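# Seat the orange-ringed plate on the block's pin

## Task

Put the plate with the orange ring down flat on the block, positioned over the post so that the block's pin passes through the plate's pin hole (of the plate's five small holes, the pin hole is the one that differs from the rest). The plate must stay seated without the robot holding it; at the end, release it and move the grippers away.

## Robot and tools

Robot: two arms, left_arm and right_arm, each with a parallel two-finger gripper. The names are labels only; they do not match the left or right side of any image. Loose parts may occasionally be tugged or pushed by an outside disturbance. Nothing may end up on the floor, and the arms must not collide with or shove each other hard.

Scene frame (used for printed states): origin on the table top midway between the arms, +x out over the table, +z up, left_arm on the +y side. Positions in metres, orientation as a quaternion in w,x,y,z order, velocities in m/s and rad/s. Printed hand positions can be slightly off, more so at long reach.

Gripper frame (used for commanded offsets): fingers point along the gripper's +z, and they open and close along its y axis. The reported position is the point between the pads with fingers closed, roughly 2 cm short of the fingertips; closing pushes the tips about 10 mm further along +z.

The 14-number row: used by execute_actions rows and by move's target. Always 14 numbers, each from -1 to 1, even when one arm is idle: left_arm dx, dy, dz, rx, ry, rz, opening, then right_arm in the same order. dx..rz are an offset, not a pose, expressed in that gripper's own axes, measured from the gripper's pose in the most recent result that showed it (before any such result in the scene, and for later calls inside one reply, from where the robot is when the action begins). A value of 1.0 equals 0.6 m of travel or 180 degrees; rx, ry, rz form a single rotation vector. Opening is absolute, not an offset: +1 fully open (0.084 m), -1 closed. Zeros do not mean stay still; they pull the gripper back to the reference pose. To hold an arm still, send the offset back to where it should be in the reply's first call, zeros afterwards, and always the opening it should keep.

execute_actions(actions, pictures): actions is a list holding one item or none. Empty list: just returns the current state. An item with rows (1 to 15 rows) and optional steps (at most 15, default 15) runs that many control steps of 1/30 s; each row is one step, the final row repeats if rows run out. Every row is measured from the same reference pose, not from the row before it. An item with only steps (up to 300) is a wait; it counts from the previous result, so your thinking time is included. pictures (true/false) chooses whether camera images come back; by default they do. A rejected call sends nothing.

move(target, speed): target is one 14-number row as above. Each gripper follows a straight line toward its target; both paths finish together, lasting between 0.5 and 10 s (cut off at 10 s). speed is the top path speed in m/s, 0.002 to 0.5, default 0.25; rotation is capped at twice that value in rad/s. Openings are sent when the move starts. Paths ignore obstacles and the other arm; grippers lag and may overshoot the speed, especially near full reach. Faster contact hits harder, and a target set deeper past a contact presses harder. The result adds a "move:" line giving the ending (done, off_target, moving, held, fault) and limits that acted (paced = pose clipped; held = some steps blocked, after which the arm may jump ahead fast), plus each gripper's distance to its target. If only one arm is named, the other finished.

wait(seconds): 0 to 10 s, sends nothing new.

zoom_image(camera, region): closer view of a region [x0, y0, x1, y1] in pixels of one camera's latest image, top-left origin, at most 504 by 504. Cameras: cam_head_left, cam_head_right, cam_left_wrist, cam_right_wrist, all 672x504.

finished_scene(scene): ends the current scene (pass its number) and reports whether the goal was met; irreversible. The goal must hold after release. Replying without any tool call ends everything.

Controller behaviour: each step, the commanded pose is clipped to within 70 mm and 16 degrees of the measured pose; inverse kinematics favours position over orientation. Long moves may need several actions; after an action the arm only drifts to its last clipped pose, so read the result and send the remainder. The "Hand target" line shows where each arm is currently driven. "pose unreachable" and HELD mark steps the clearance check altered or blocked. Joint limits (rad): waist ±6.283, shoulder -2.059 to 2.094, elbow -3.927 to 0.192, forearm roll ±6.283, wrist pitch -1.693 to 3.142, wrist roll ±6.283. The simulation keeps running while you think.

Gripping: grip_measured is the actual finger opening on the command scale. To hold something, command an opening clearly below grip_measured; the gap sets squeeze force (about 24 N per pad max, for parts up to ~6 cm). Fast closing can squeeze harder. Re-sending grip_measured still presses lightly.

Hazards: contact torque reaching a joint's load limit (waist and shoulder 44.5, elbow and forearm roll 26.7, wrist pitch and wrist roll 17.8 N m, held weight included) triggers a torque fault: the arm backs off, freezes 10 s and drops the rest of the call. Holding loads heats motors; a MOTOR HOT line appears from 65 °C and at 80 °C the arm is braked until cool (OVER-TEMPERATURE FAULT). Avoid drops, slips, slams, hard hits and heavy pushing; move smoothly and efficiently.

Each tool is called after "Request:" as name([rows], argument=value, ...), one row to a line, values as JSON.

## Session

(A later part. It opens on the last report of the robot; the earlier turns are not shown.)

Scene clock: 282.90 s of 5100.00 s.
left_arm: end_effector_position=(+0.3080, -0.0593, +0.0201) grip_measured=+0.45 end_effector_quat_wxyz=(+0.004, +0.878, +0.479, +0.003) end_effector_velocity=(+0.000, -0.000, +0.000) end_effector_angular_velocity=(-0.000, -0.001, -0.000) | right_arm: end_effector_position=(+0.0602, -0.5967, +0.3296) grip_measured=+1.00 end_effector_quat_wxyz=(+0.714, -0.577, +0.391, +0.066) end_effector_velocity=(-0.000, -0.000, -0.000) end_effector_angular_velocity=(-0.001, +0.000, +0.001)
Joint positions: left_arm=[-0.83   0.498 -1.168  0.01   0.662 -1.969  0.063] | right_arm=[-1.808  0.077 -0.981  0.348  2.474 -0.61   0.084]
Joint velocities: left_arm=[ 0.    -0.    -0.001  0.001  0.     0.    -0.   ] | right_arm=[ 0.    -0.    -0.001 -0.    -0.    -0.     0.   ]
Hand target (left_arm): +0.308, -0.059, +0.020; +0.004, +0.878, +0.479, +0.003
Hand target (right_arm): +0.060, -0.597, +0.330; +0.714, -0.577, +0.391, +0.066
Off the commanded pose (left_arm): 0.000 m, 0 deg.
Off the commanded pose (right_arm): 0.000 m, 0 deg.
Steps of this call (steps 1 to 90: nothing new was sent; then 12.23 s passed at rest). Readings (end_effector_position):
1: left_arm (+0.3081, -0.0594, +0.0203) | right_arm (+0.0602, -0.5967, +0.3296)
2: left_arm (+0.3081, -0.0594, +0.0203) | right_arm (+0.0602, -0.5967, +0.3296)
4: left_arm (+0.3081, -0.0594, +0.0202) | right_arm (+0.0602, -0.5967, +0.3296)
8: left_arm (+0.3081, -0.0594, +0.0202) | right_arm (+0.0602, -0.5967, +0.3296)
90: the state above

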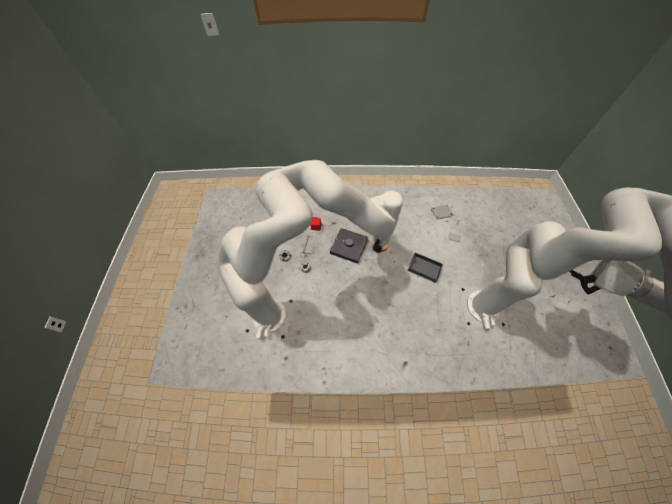

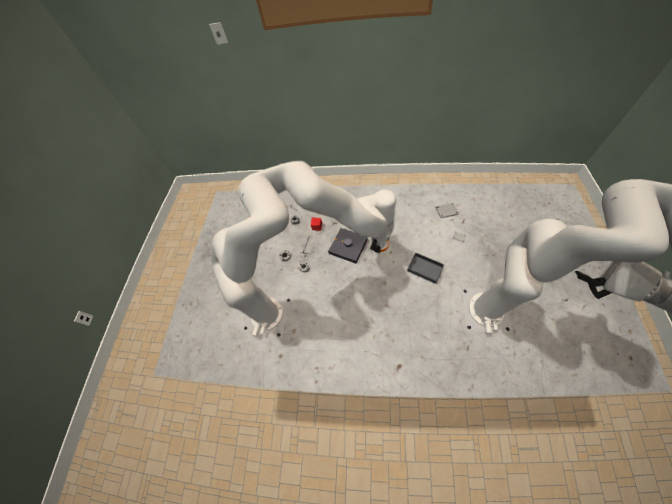

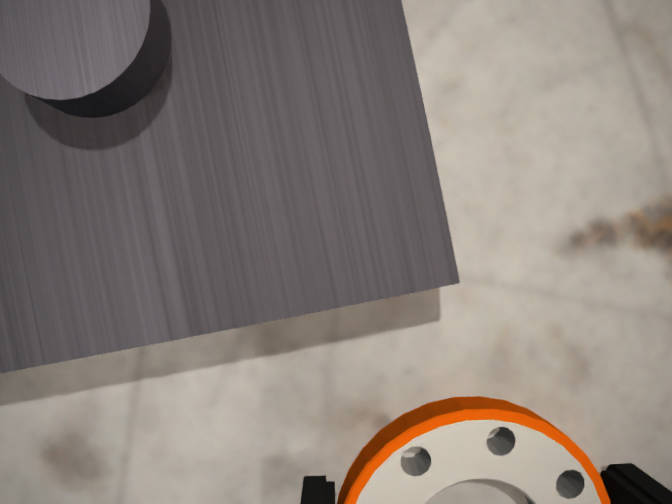

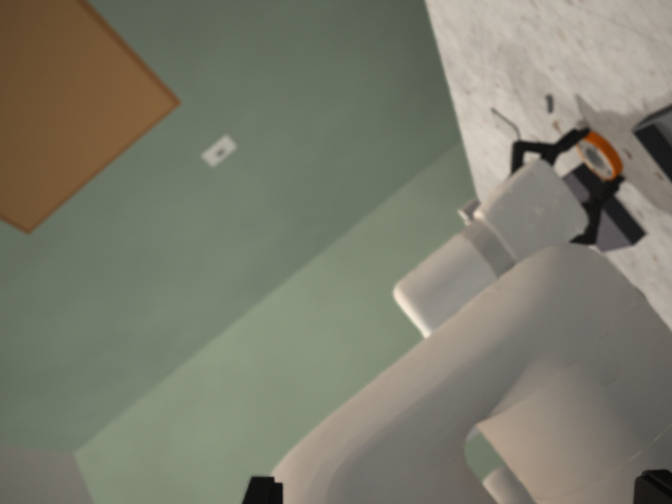

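Request:
move(target=[0,0,-0.108,0,0,0,-0.6,0,0,0,0,0,0,1], speed=0.1)

Request:
move(target=[0.1819,-0.1392,0,0,0,-0.108,-0.6,0,0,0,0,0,0,1], speed=0.12)

Scene clock: 286.43 s of 5100.00 s.
left_arm: end_effector_position=(+0.3071, -0.0588, +0.0842) grip_measured=+0.45 end_effector_quat_wxyz=(+0.003, +0.878, +0.479, +0.003) end_effector_velocity=(+0.001, -0.001, +0.004) end_effector_angular_velocity=(-0.003, -0.003, +0.000) | right_arm: end_effector_position=(+0.0602, -0.5967, +0.3296) grip_measured=+1.00 end_effector_quat_wxyz=(+0.714, -0.577, +0.391, +0.066) end_effector_velocity=(+0.000, -0.000, -0.000) end_effector_angular_velocity=(+0.000, +0.001, +0.000)
Joint positions: left_arm=[-0.831  0.371 -1.188  0.008  0.811 -1.968  0.063] | right_arm=[-1.808  0.077 -0.981  0.348  2.474 -0.61   0.084]
Joint velocities: left_arm=[ 0.001 -0.005 -0.004  0.001  0.006  0.001 -0.   ] | right_arm=[ 0.     0.    -0.    -0.    -0.     0.001  0.   ]
Hand target (left_arm): +0.307, -0.059, +0.085; +0.004, +0.878, +0.479, +0.003
Hand target (right_arm): +0.060, -0.597, +0.330; +0.714, -0.577, +0.391, +0.066
Off the commanded pose (left_arm): 0.001 m, 0 deg.
Off the commanded pose (right_arm): 0.000 m, 0 deg.
move: done

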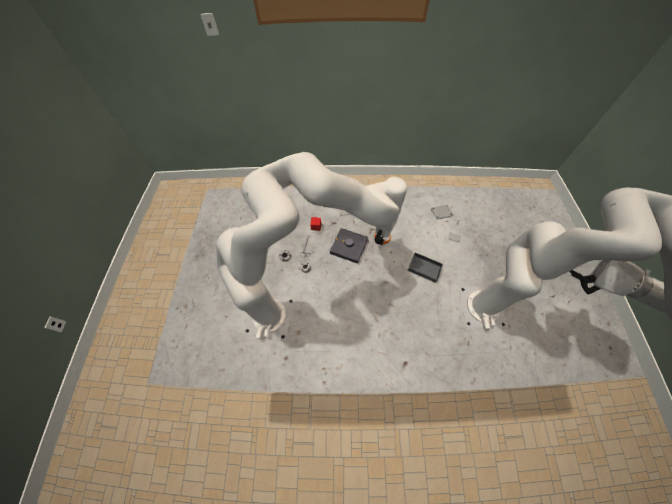

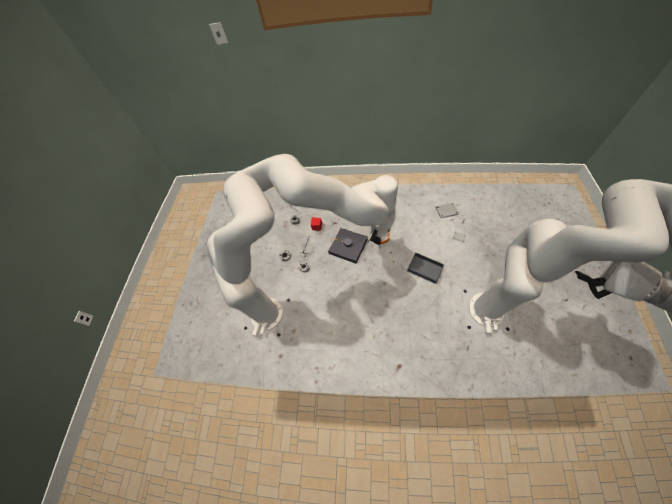

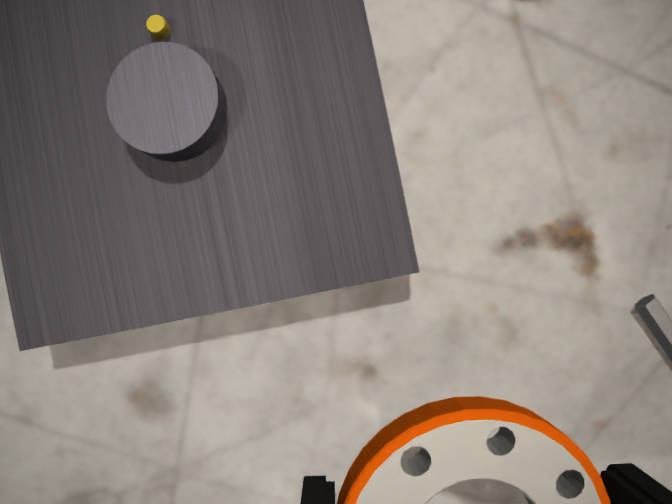

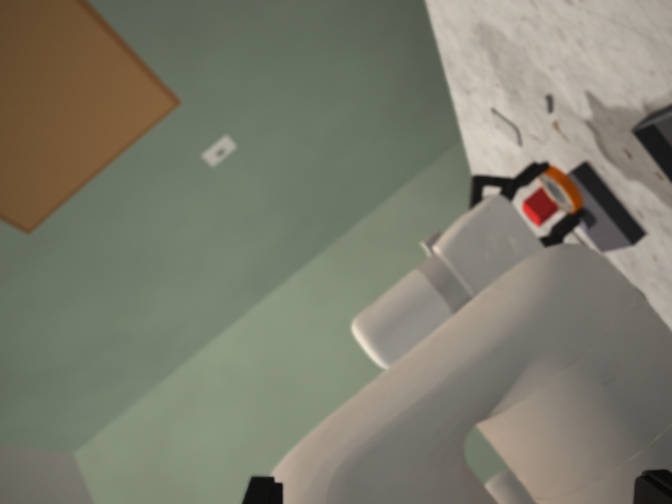

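Scene clock: 288.23 s of 5100.00 s.
left_arm: end_effector_position=(+0.2956, +0.0778, +0.0836) grip_measured=+0.45 end_effector_quat_wxyz=(+0.004, +0.785, +0.620, +0.003) end_effector_velocity=(-0.001, +0.004, -0.002) end_effector_angular_velocity=(+0.004, +0.004, +0.006) | right_arm: end_effector_position=(+0.0602, -0.5967, +0.3296) grip_measured=+1.00 end_effector_quat_wxyz=(+0.714, -0.577, +0.391, +0.066) end_effector_velocity=(+0.000, -0.000, +0.000) end_effector_angular_velocity=(-0.000, -0.001, +0.000)
Joint positions: left_arm=[-0.667  0.039 -0.73   0.007  0.683 -2.143  0.063] | right_arm=[-1.808  0.077 -0.981  0.348  2.474 -0.61   0.084]
Joint velocities: left_arm=[ 0.004 -0.003  0.01   0.    -0.    -0.002 -0.   ] | right_arm=[ 0.001  0.    -0.001  0.001  0.001 -0.     0.   ]
Hand target (left_arm): +0.296, +0.078, +0.084; +0.004, +0.785, +0.620, +0.003
Hand target (right_arm): +0.060, -0.597, +0.330; +0.714, -0.577, +0.391, +0.066
Off the commanded pose (left_arm): 0.001 m, 0 deg.
Off the commanded pose (right_arm): 0.000 m, 0 deg.
move: done

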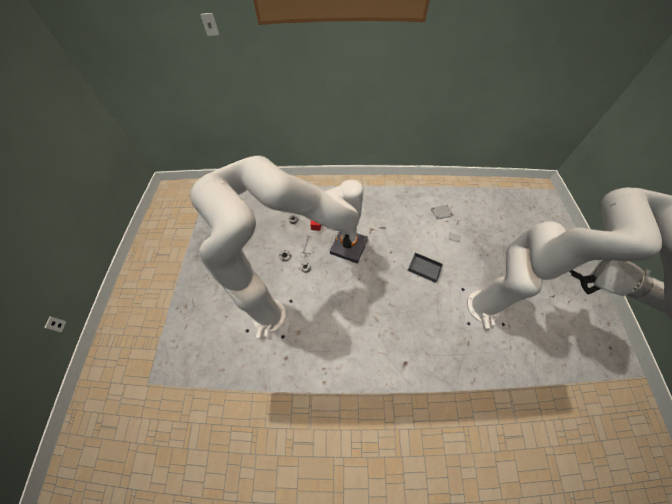

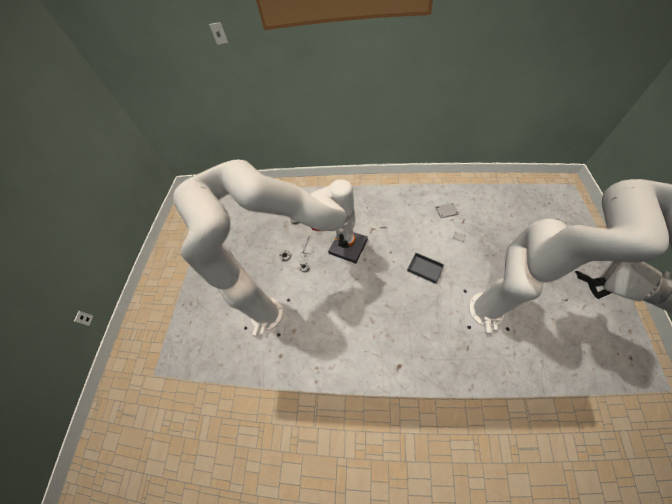

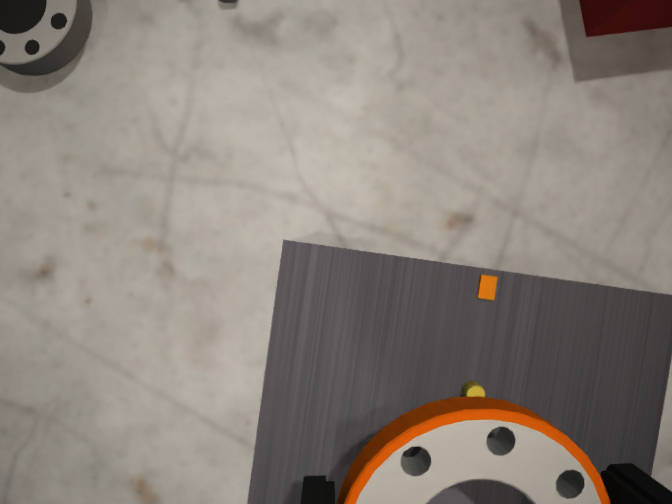

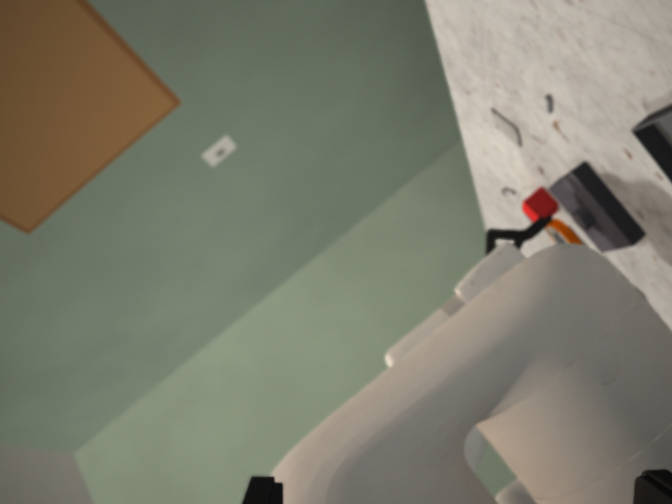

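Request:
zoom_image(camera="cam_left_wrist", region=[372, 304, 672, 504])

Region (372, 304, 672, 504) of cam_left_wrist's 672x504 image, scaled by 1.680, with more detail than that image has.

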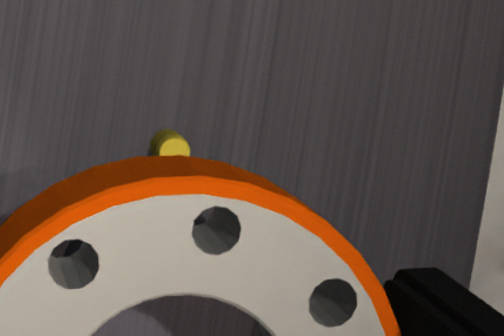

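Request:
move(target=[0.0043,0.0052,0.026,0,0,0,-0.6,0,0,0,0,0,0,1], speed=0.03)

Scene clock: 324.57 s of 5100.00 s.
left_arm: end_effector_position=(+0.2994, +0.0795, +0.0683) grip_measured=+0.45 end_effector_quat_wxyz=(+0.004, +0.785, +0.620, +0.003) end_effector_velocity=(+0.001, -0.000, -0.001) end_effector_angular_velocity=(-0.001, -0.002, -0.001) | right_arm: end_effector_position=(+0.0602, -0.5967, +0.3296) grip_measured=+1.00 end_effector_quat_wxyz=(+0.714, -0.577, +0.391, +0.066) end_effector_velocity=(-0.000, -0.000, -0.000) end_effector_angular_velocity=(-0.001, +0.001, +0.000)
Joint positions: left_arm=[-0.658  0.08  -0.725  0.008  0.637 -2.134  0.063] | right_arm=[-1.808  0.077 -0.981  0.348  2.474 -0.61   0.084]
Joint velocities: left_arm=[ 0.     0.003 -0.001  0.001 -0.004  0.    -0.   ] | right_arm=[ 0.    -0.    -0.    -0.    -0.001  0.     0.   ]
Hand target (left_arm): +0.299, +0.080, +0.068; +0.004, +0.785, +0.620, +0.003
Hand target (right_arm): +0.060, -0.597, +0.330; +0.714, -0.577, +0.391, +0.066
Off the commanded pose (left_arm): 0.000 m, 0 deg.
Off the commanded pose (right_arm): 0.000 m, 0 deg.
After step 90, 32.50 s passed at rest.
move: done

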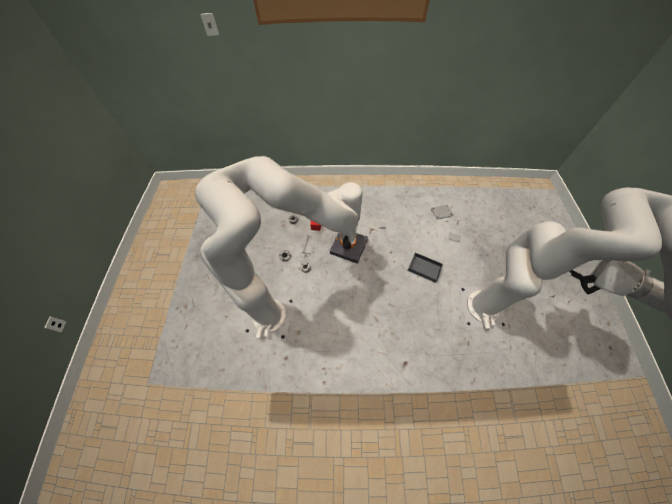

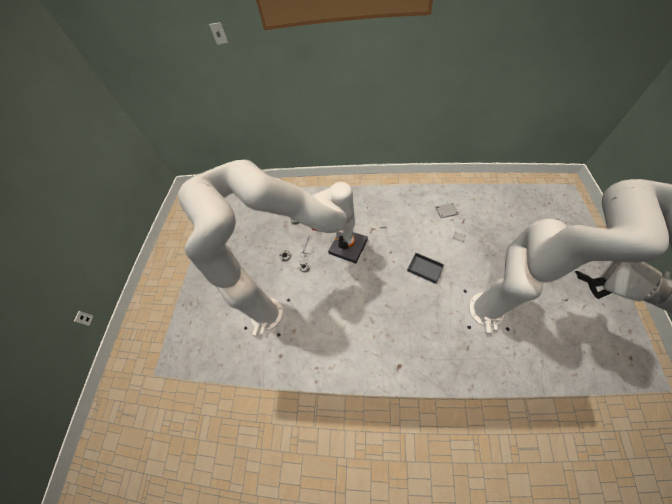

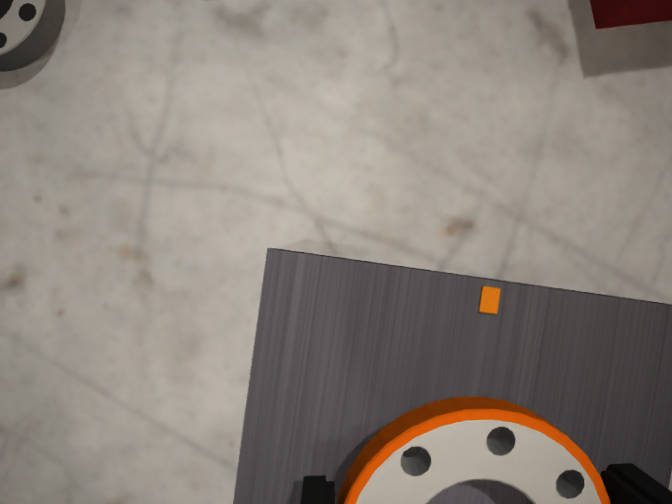

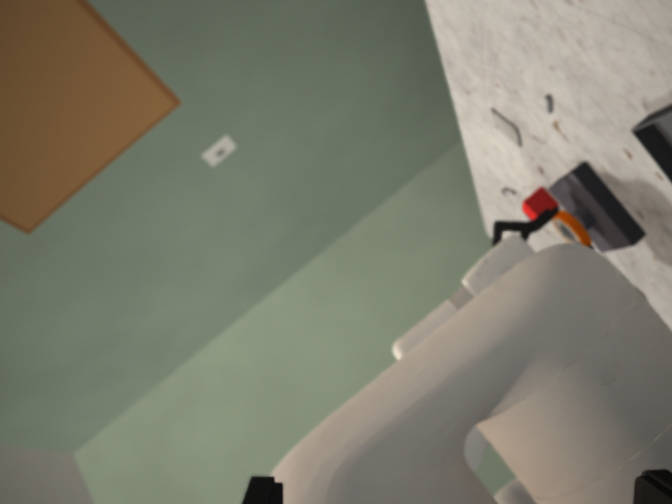

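Request:
move(target=[0,0,0.0195,0,0,0,-0.6,0,0,0,0,0,0,1], speed=0.012)

Scene clock: 328.97 s of 5100.00 s.
left_arm: end_effector_position=(+0.3001, +0.0789, +0.0580) grip_measured=+0.45 end_effector_quat_wxyz=(+0.005, +0.785, +0.620, +0.003) end_effector_velocity=(-0.001, +0.001, -0.006) end_effector_angular_velocity=(+0.003, +0.005, +0.003) | right_arm: end_effector_position=(+0.0602, -0.5967, +0.3296) grip_measured=+1.00 end_effector_quat_wxyz=(+0.714, -0.577, +0.391, +0.066) end_effector_velocity=(+0.000, +0.000, -0.000) end_effector_angular_velocity=(-0.000, +0.001, +0.002)
Joint positions: left_arm=[-0.657  0.107 -0.721  0.008  0.603 -2.134  0.063] | right_arm=[-1.808  0.077 -0.981  0.348  2.474 -0.61   0.084]
Joint velocities: left_arm=[-0.     0.014  0.002 -0.002 -0.01  -0.002  0.   ] | right_arm=[ 0.003  0.     0.001 -0.    -0.001  0.     0.   ]
Hand target (left_arm): +0.300, +0.079, +0.057; +0.004, +0.785, +0.620, +0.003
Hand target (right_arm): +0.060, -0.597, +0.330; +0.714, -0.577, +0.391, +0.066
Off the commanded pose (left_arm): 0.002 m, 0 deg.
Off the commanded pose (right_arm): 0.000 m, 0 deg.
After step 90, 0.23 s passed at rest.
move: done

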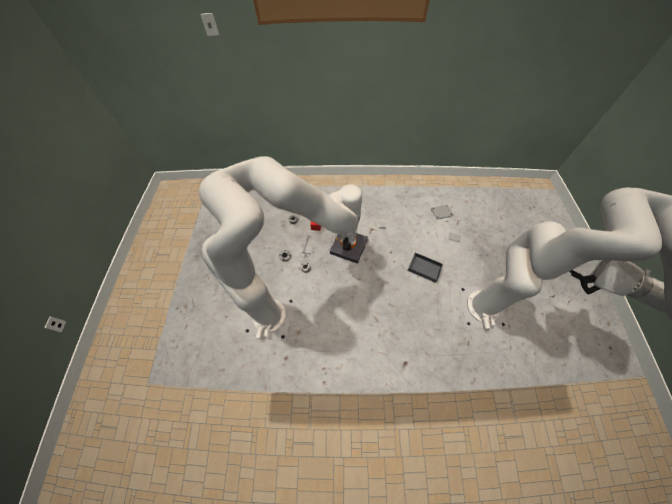

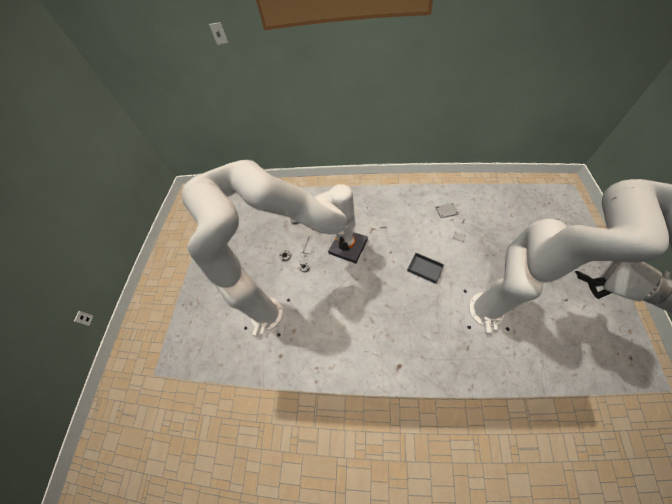

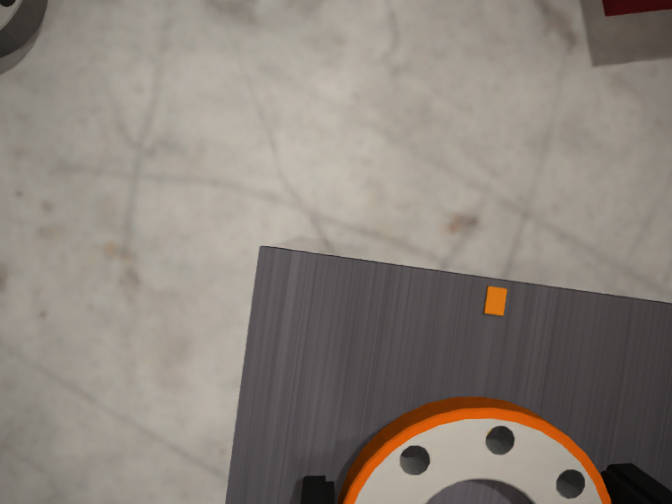

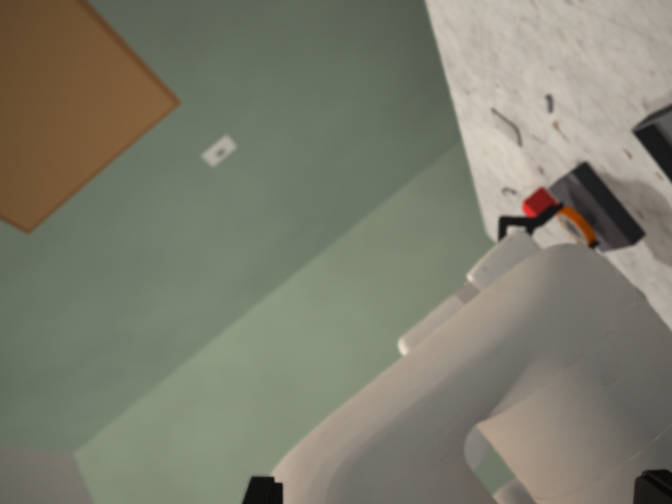

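Request:
execute_actions(actions=[])

Scene clock: 330.33 s of 5100.00 s.
left_arm: end_effector_position=(+0.2997, +0.0793, +0.0568) grip_measured=+0.45 end_effector_quat_wxyz=(+0.004, +0.785, +0.620, +0.003) end_effector_velocity=(-0.000, +0.000, -0.000) end_effector_angular_velocity=(+0.001, +0.001, +0.000) | right_arm: end_effector_position=(+0.0602, -0.5967, +0.3296) grip_measured=+1.00 end_effector_quat_wxyz=(+0.714, -0.577, +0.391, +0.066) end_effector_velocity=(-0.000, +0.000, -0.000) end_effector_angular_velocity=(+0.000, +0.001, -0.001)
Joint positions: left_arm=[-0.657  0.11  -0.72   0.008  0.601 -2.134  0.063] | right_arm=[-1.808  0.077 -0.981  0.348  2.474 -0.61   0.084]
Joint velocities: left_arm=[-0.     0.     0.001 -0.     0.001 -0.     0.   ] | right_arm=[-0.001 -0.     0.    -0.    -0.     0.    -0.   ]
Hand target (left_arm): +0.300, +0.079, +0.057; +0.004, +0.785, +0.620, +0.003
Hand target (right_arm): +0.060, -0.597, +0.330; +0.714, -0.577, +0.391, +0.066
Off the commanded pose (left_arm): 0.000 m, 0 deg.
Off the commanded pose (right_arm): 0.000 m, 0 deg.
Steps of this call (steps 1 to 41: nothing new was sent). Readings (end_effector_position):
1: left_arm (+0.3001, +0.0789, +0.0579) | right_arm (+0.0602, -0.5967, +0.3296)
2: left_arm (+0.3001, +0.0789, +0.0578) | right_arm (+0.0602, -0.5967, +0.3296)
4: left_arm (+0.3000, +0.0790, +0.0576) | right_arm (+0.0602, -0.5967, +0.3296)
8: left_arm (+0.3000, +0.0790, +0.0573) | right_arm (+0.0602, -0.5967, +0.3296)
41: the state above

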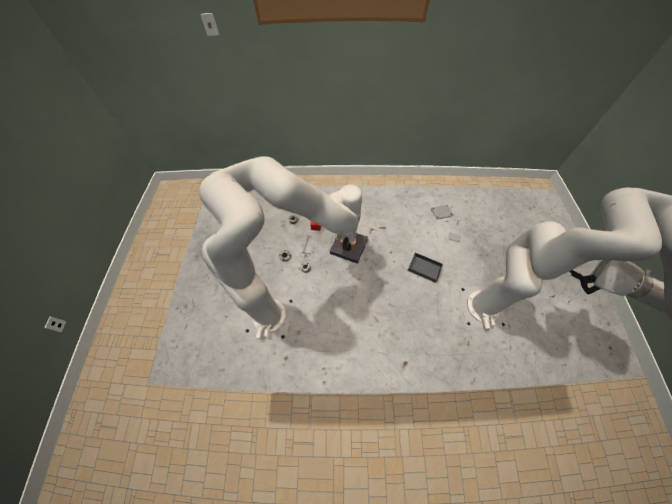

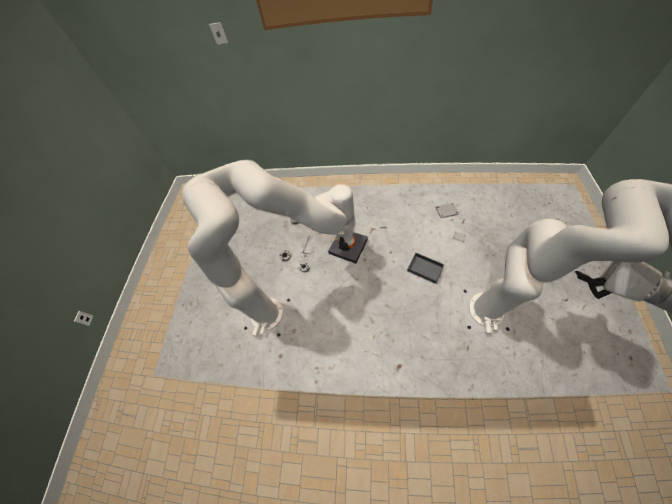

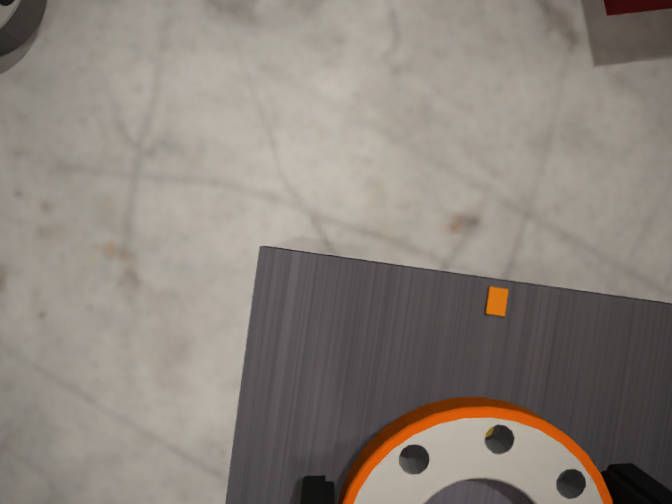

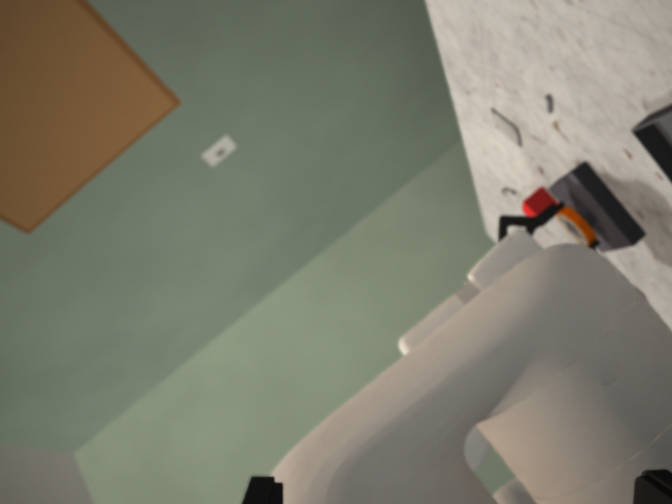

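Request:
move(target=[-0.0018,0.0005,-0.0005,0,0,0,-0.6,0,0,0,0,0,0,1], speed=0.005)

Request:
move(target=[0,0,0.0035,0,0,0,-0.6,0,0,0,0,0,0,1], speed=0.005)

Request:
wait(seconds=1)

Scene clock: 339.37 s of 5100.00 s.
left_arm: end_effector_position=(+0.2996, +0.0789, +0.0567) grip_measured=+0.45 end_effector_quat_wxyz=(+0.003, +0.784, +0.620, +0.003) end_effector_velocity=(+0.000, -0.001, +0.001) end_effector_angular_velocity=(-0.002, -0.001, -0.000) | right_arm: end_effector_position=(+0.0602, -0.5967, +0.3296) grip_measured=+1.00 end_effector_quat_wxyz=(+0.714, -0.577, +0.391, +0.066) end_effector_velocity=(+0.000, +0.000, +0.000) end_effector_angular_velocity=(+0.000, +0.001, +0.002)
Joint positions: left_arm=[-0.658  0.111 -0.722  0.008  0.603 -2.136  0.063] | right_arm=[-1.808  0.077 -0.981  0.348  2.474 -0.61   0.084]
Joint velocities: left_arm=[-0.002 -0.    -0.002 -0.002 -0.    -0.     0.   ] | right_arm=[ 0.001 -0.    -0.    -0.001  0.    -0.     0.   ]
Hand target (left_arm): +0.300, +0.078, +0.057; +0.004, +0.785, +0.620, +0.003
Hand target (right_arm): +0.060, -0.597, +0.330; +0.714, -0.577, +0.391, +0.066
Off the commanded pose (left_arm): 0.001 m, 0 deg.
Off the commanded pose (right_arm): 0.000 m, 0 deg.
After step 90, 5.33 s passed at rest.
move: done

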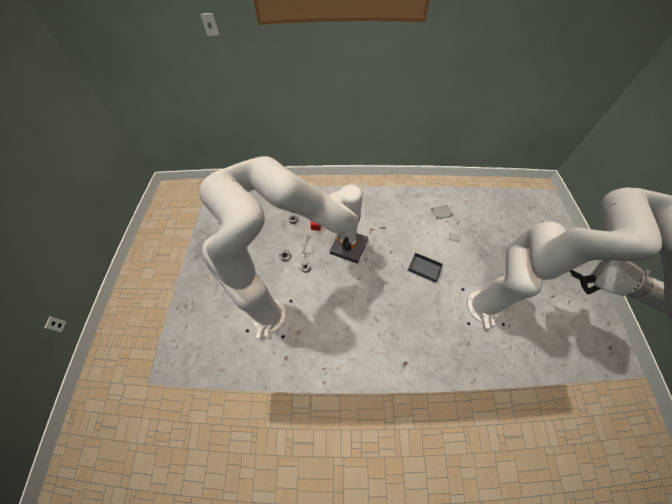

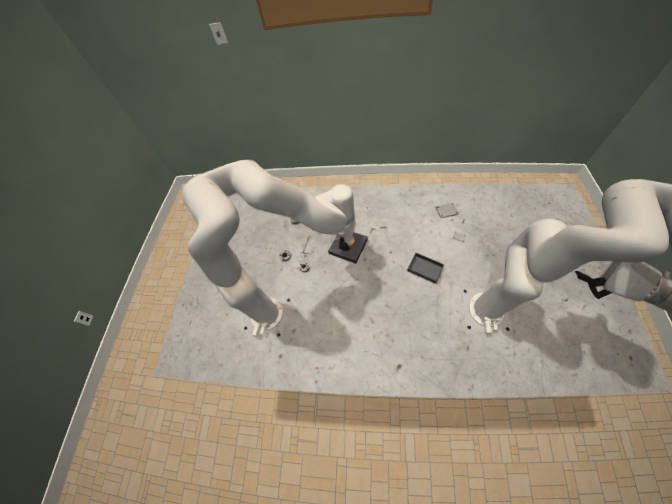

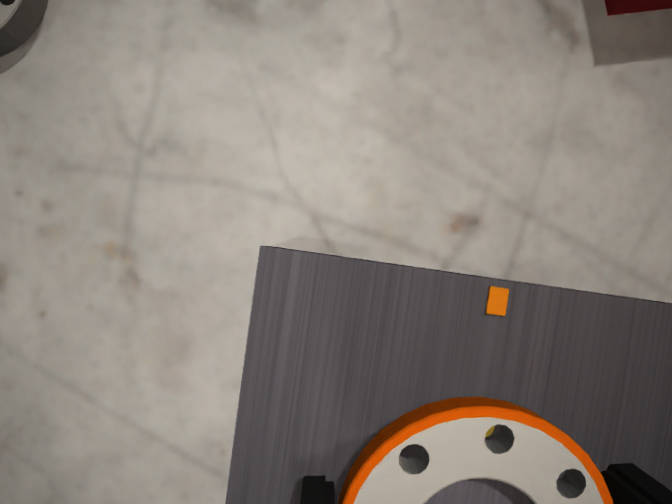

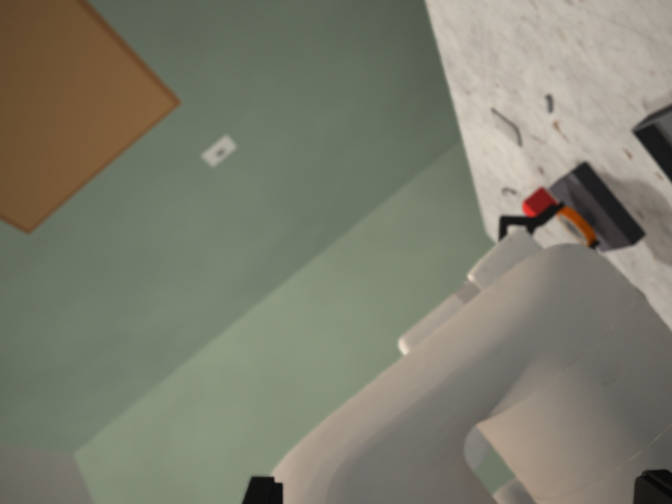

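Scene clock: 340.07 s of 5100.00 s.
left_arm: end_effector_position=(+0.2994, +0.0788, +0.0546) grip_measured=+0.46 end_effector_quat_wxyz=(+0.003, +0.785, +0.620, +0.003) end_effector_velocity=(+0.001, -0.000, -0.000) end_effector_angular_velocity=(-0.001, -0.000, +0.001) | right_arm: end_effector_position=(+0.0602, -0.5967, +0.3296) grip_measured=+1.00 end_effector_quat_wxyz=(+0.714, -0.577, +0.391, +0.066) end_effector_velocity=(-0.000, +0.000, +0.000) end_effector_angular_velocity=(+0.002, -0.001, -0.001)
Joint positions: left_arm=[-0.659  0.117 -0.721  0.008  0.597 -2.136  0.063] | right_arm=[-1.808  0.077 -0.981  0.348  2.474 -0.61   0.084]
Joint velocities: left_arm=[ 0.001  0.001 -0.001 -0.    -0.001  0.    -0.   ] | right_arm=[-0.001  0.     0.    -0.     0.002 -0.     0.   ]
Hand target (left_arm): +0.300, +0.079, +0.055; +0.003, +0.784, +0.620, +0.003
Hand target (right_arm): +0.060, -0.597, +0.330; +0.714, -0.577, +0.391, +0.066
Off the commanded pose (left_arm): 0.000 m, 0 deg.
Off the commanded pose (right_arm): 0.000 m, 0 deg.
move: done

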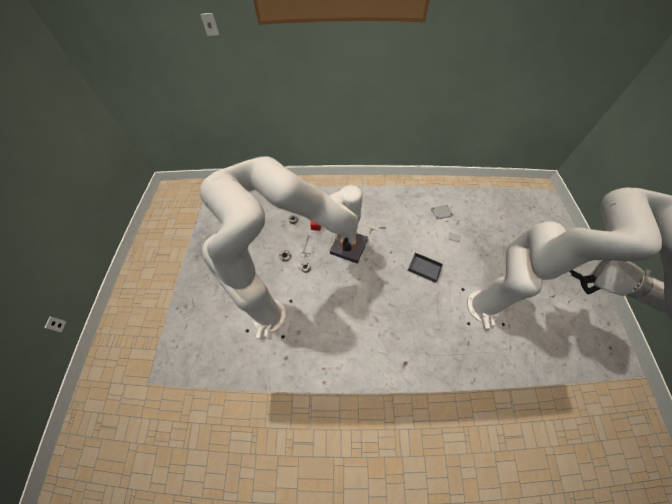

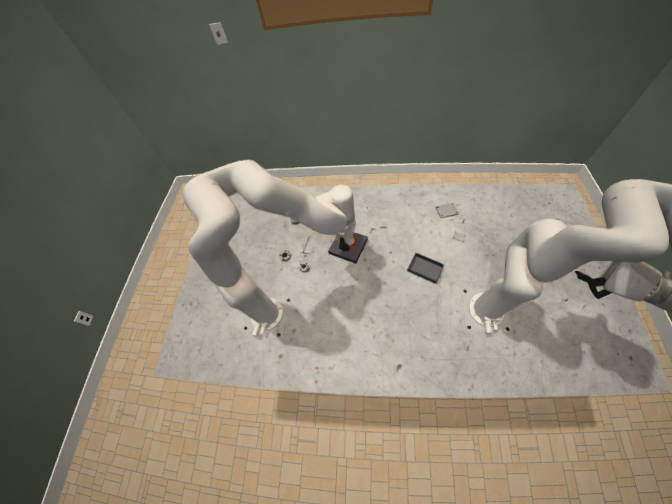

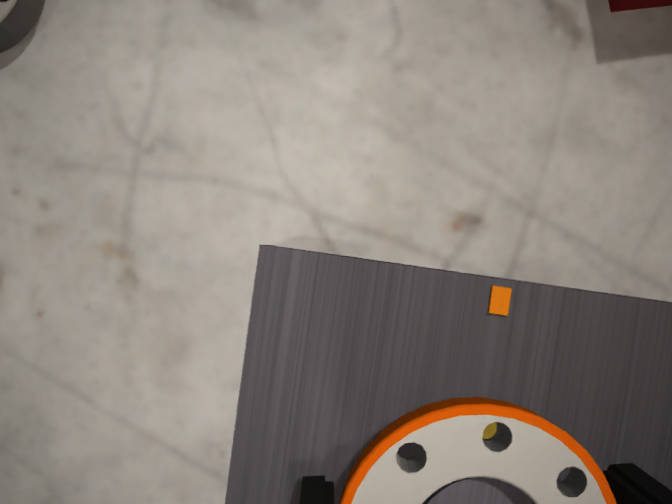

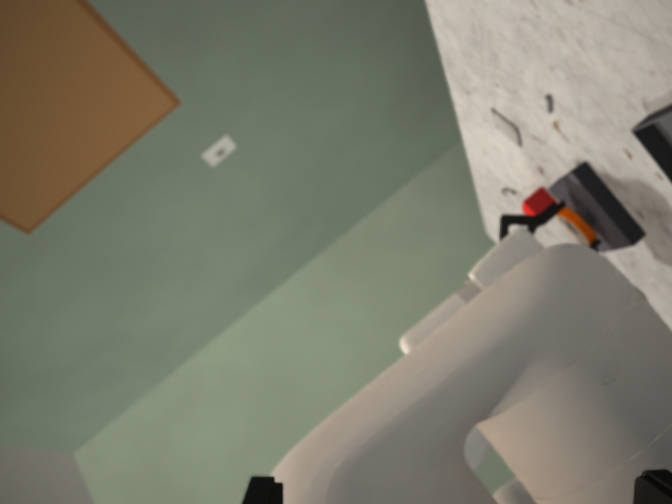

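Scene clock: 341.07 s of 5100.00 s.
left_arm: end_effector_position=(+0.2995, +0.0789, +0.0545) grip_measured=+0.46 end_effector_quat_wxyz=(+0.003, +0.785, +0.620, +0.003) end_effector_velocity=(-0.000, +0.000, -0.000) end_effector_angular_velocity=(+0.001, +0.001, +0.001) | right_arm: end_effector_position=(+0.0602, -0.5967, +0.3296) grip_measured=+1.00 end_effector_quat_wxyz=(+0.714, -0.577, +0.391, +0.066) end_effector_velocity=(+0.000, +0.000, +0.000) end_effector_angular_velocity=(+0.001, +0.000, +0.001)
Joint positions: left_arm=[-0.658  0.117 -0.721  0.008  0.597 -2.136  0.063] | right_arm=[-1.808  0.077 -0.981  0.348  2.474 -0.61   0.084]
Joint velocities: left_arm=[ 0.     0.001  0.    -0.     0.001  0.    -0.   ] | right_arm=[ 0.001 -0.    -0.    -0.     0.     0.    -0.   ]
Hand target (left_arm): +0.300, +0.079, +0.055; +0.003, +0.784, +0.620, +0.003
Hand target (right_arm): +0.060, -0.597, +0.330; +0.714, -0.577, +0.391, +0.066
Off the commanded pose (left_arm): 0.000 m, 0 deg.
Off the commanded pose (right_arm): 0.000 m, 0 deg.
Steps of this call (steps 1 to 30: nothing new was sent). Readings (end_effector_position):
1: left_arm (+0.2995, +0.0788, +0.0546) | right_arm (+0.0602, -0.5967, +0.3296)
2: left_arm (+0.2995, +0.0788, +0.0546) | right_arm (+0.0602, -0.5967, +0.3296)
4: left_arm (+0.2995, +0.0788, +0.0546) | right_arm (+0.0602, -0.5967, +0.3296)
8: left_arm (+0.2995, +0.0789, +0.0546) | right_arm (+0.0602, -0.5967, +0.3296)
30: the state above

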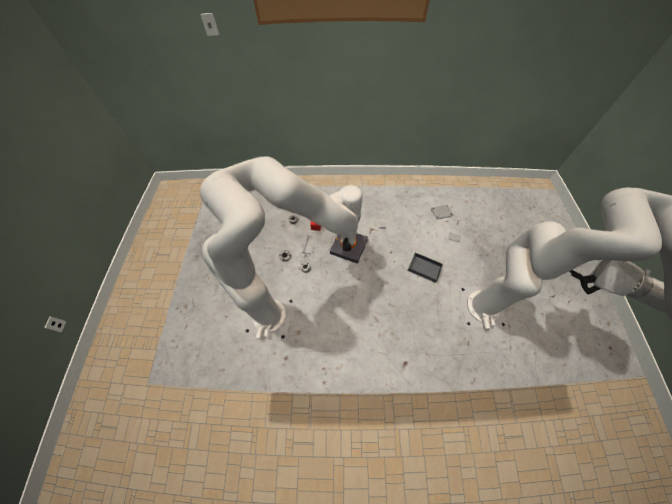

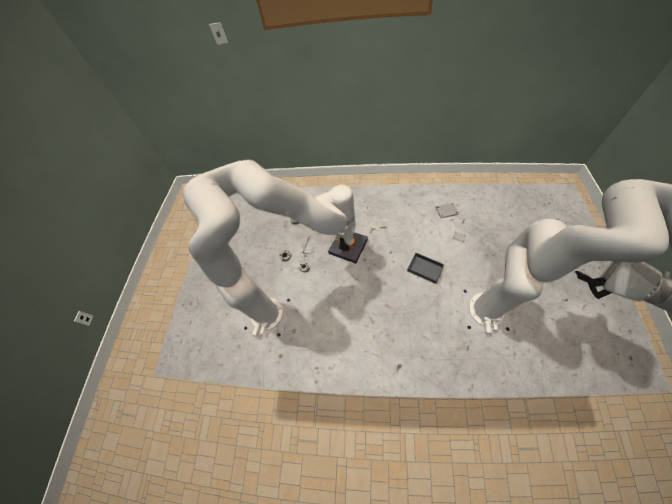

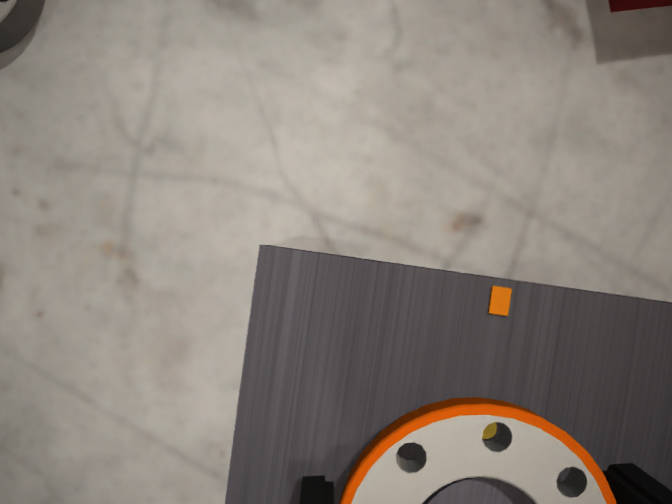

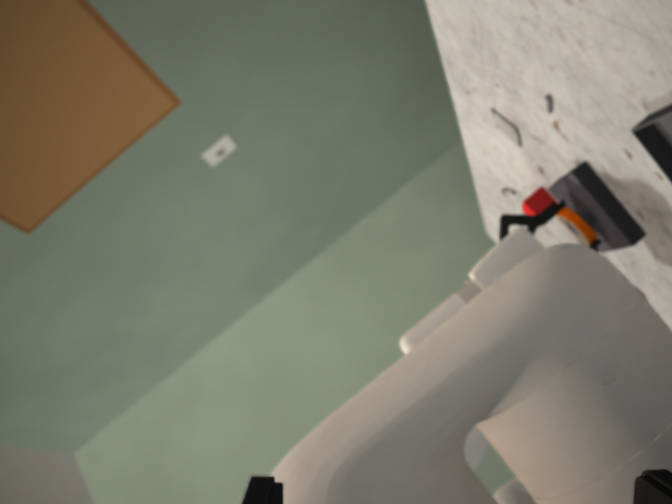

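Request:
zoom_image(camera="cam_left_wrist", region=[372, 384, 612, 504])

Region (372, 384, 612, 504) of cam_left_wrist's 672x504 image, scaled by 2.100, with more detail than that image has.

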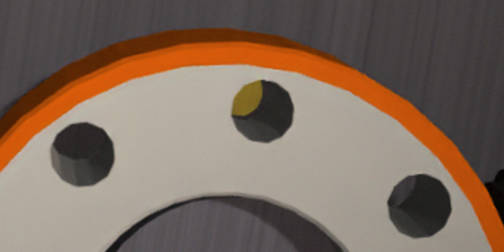

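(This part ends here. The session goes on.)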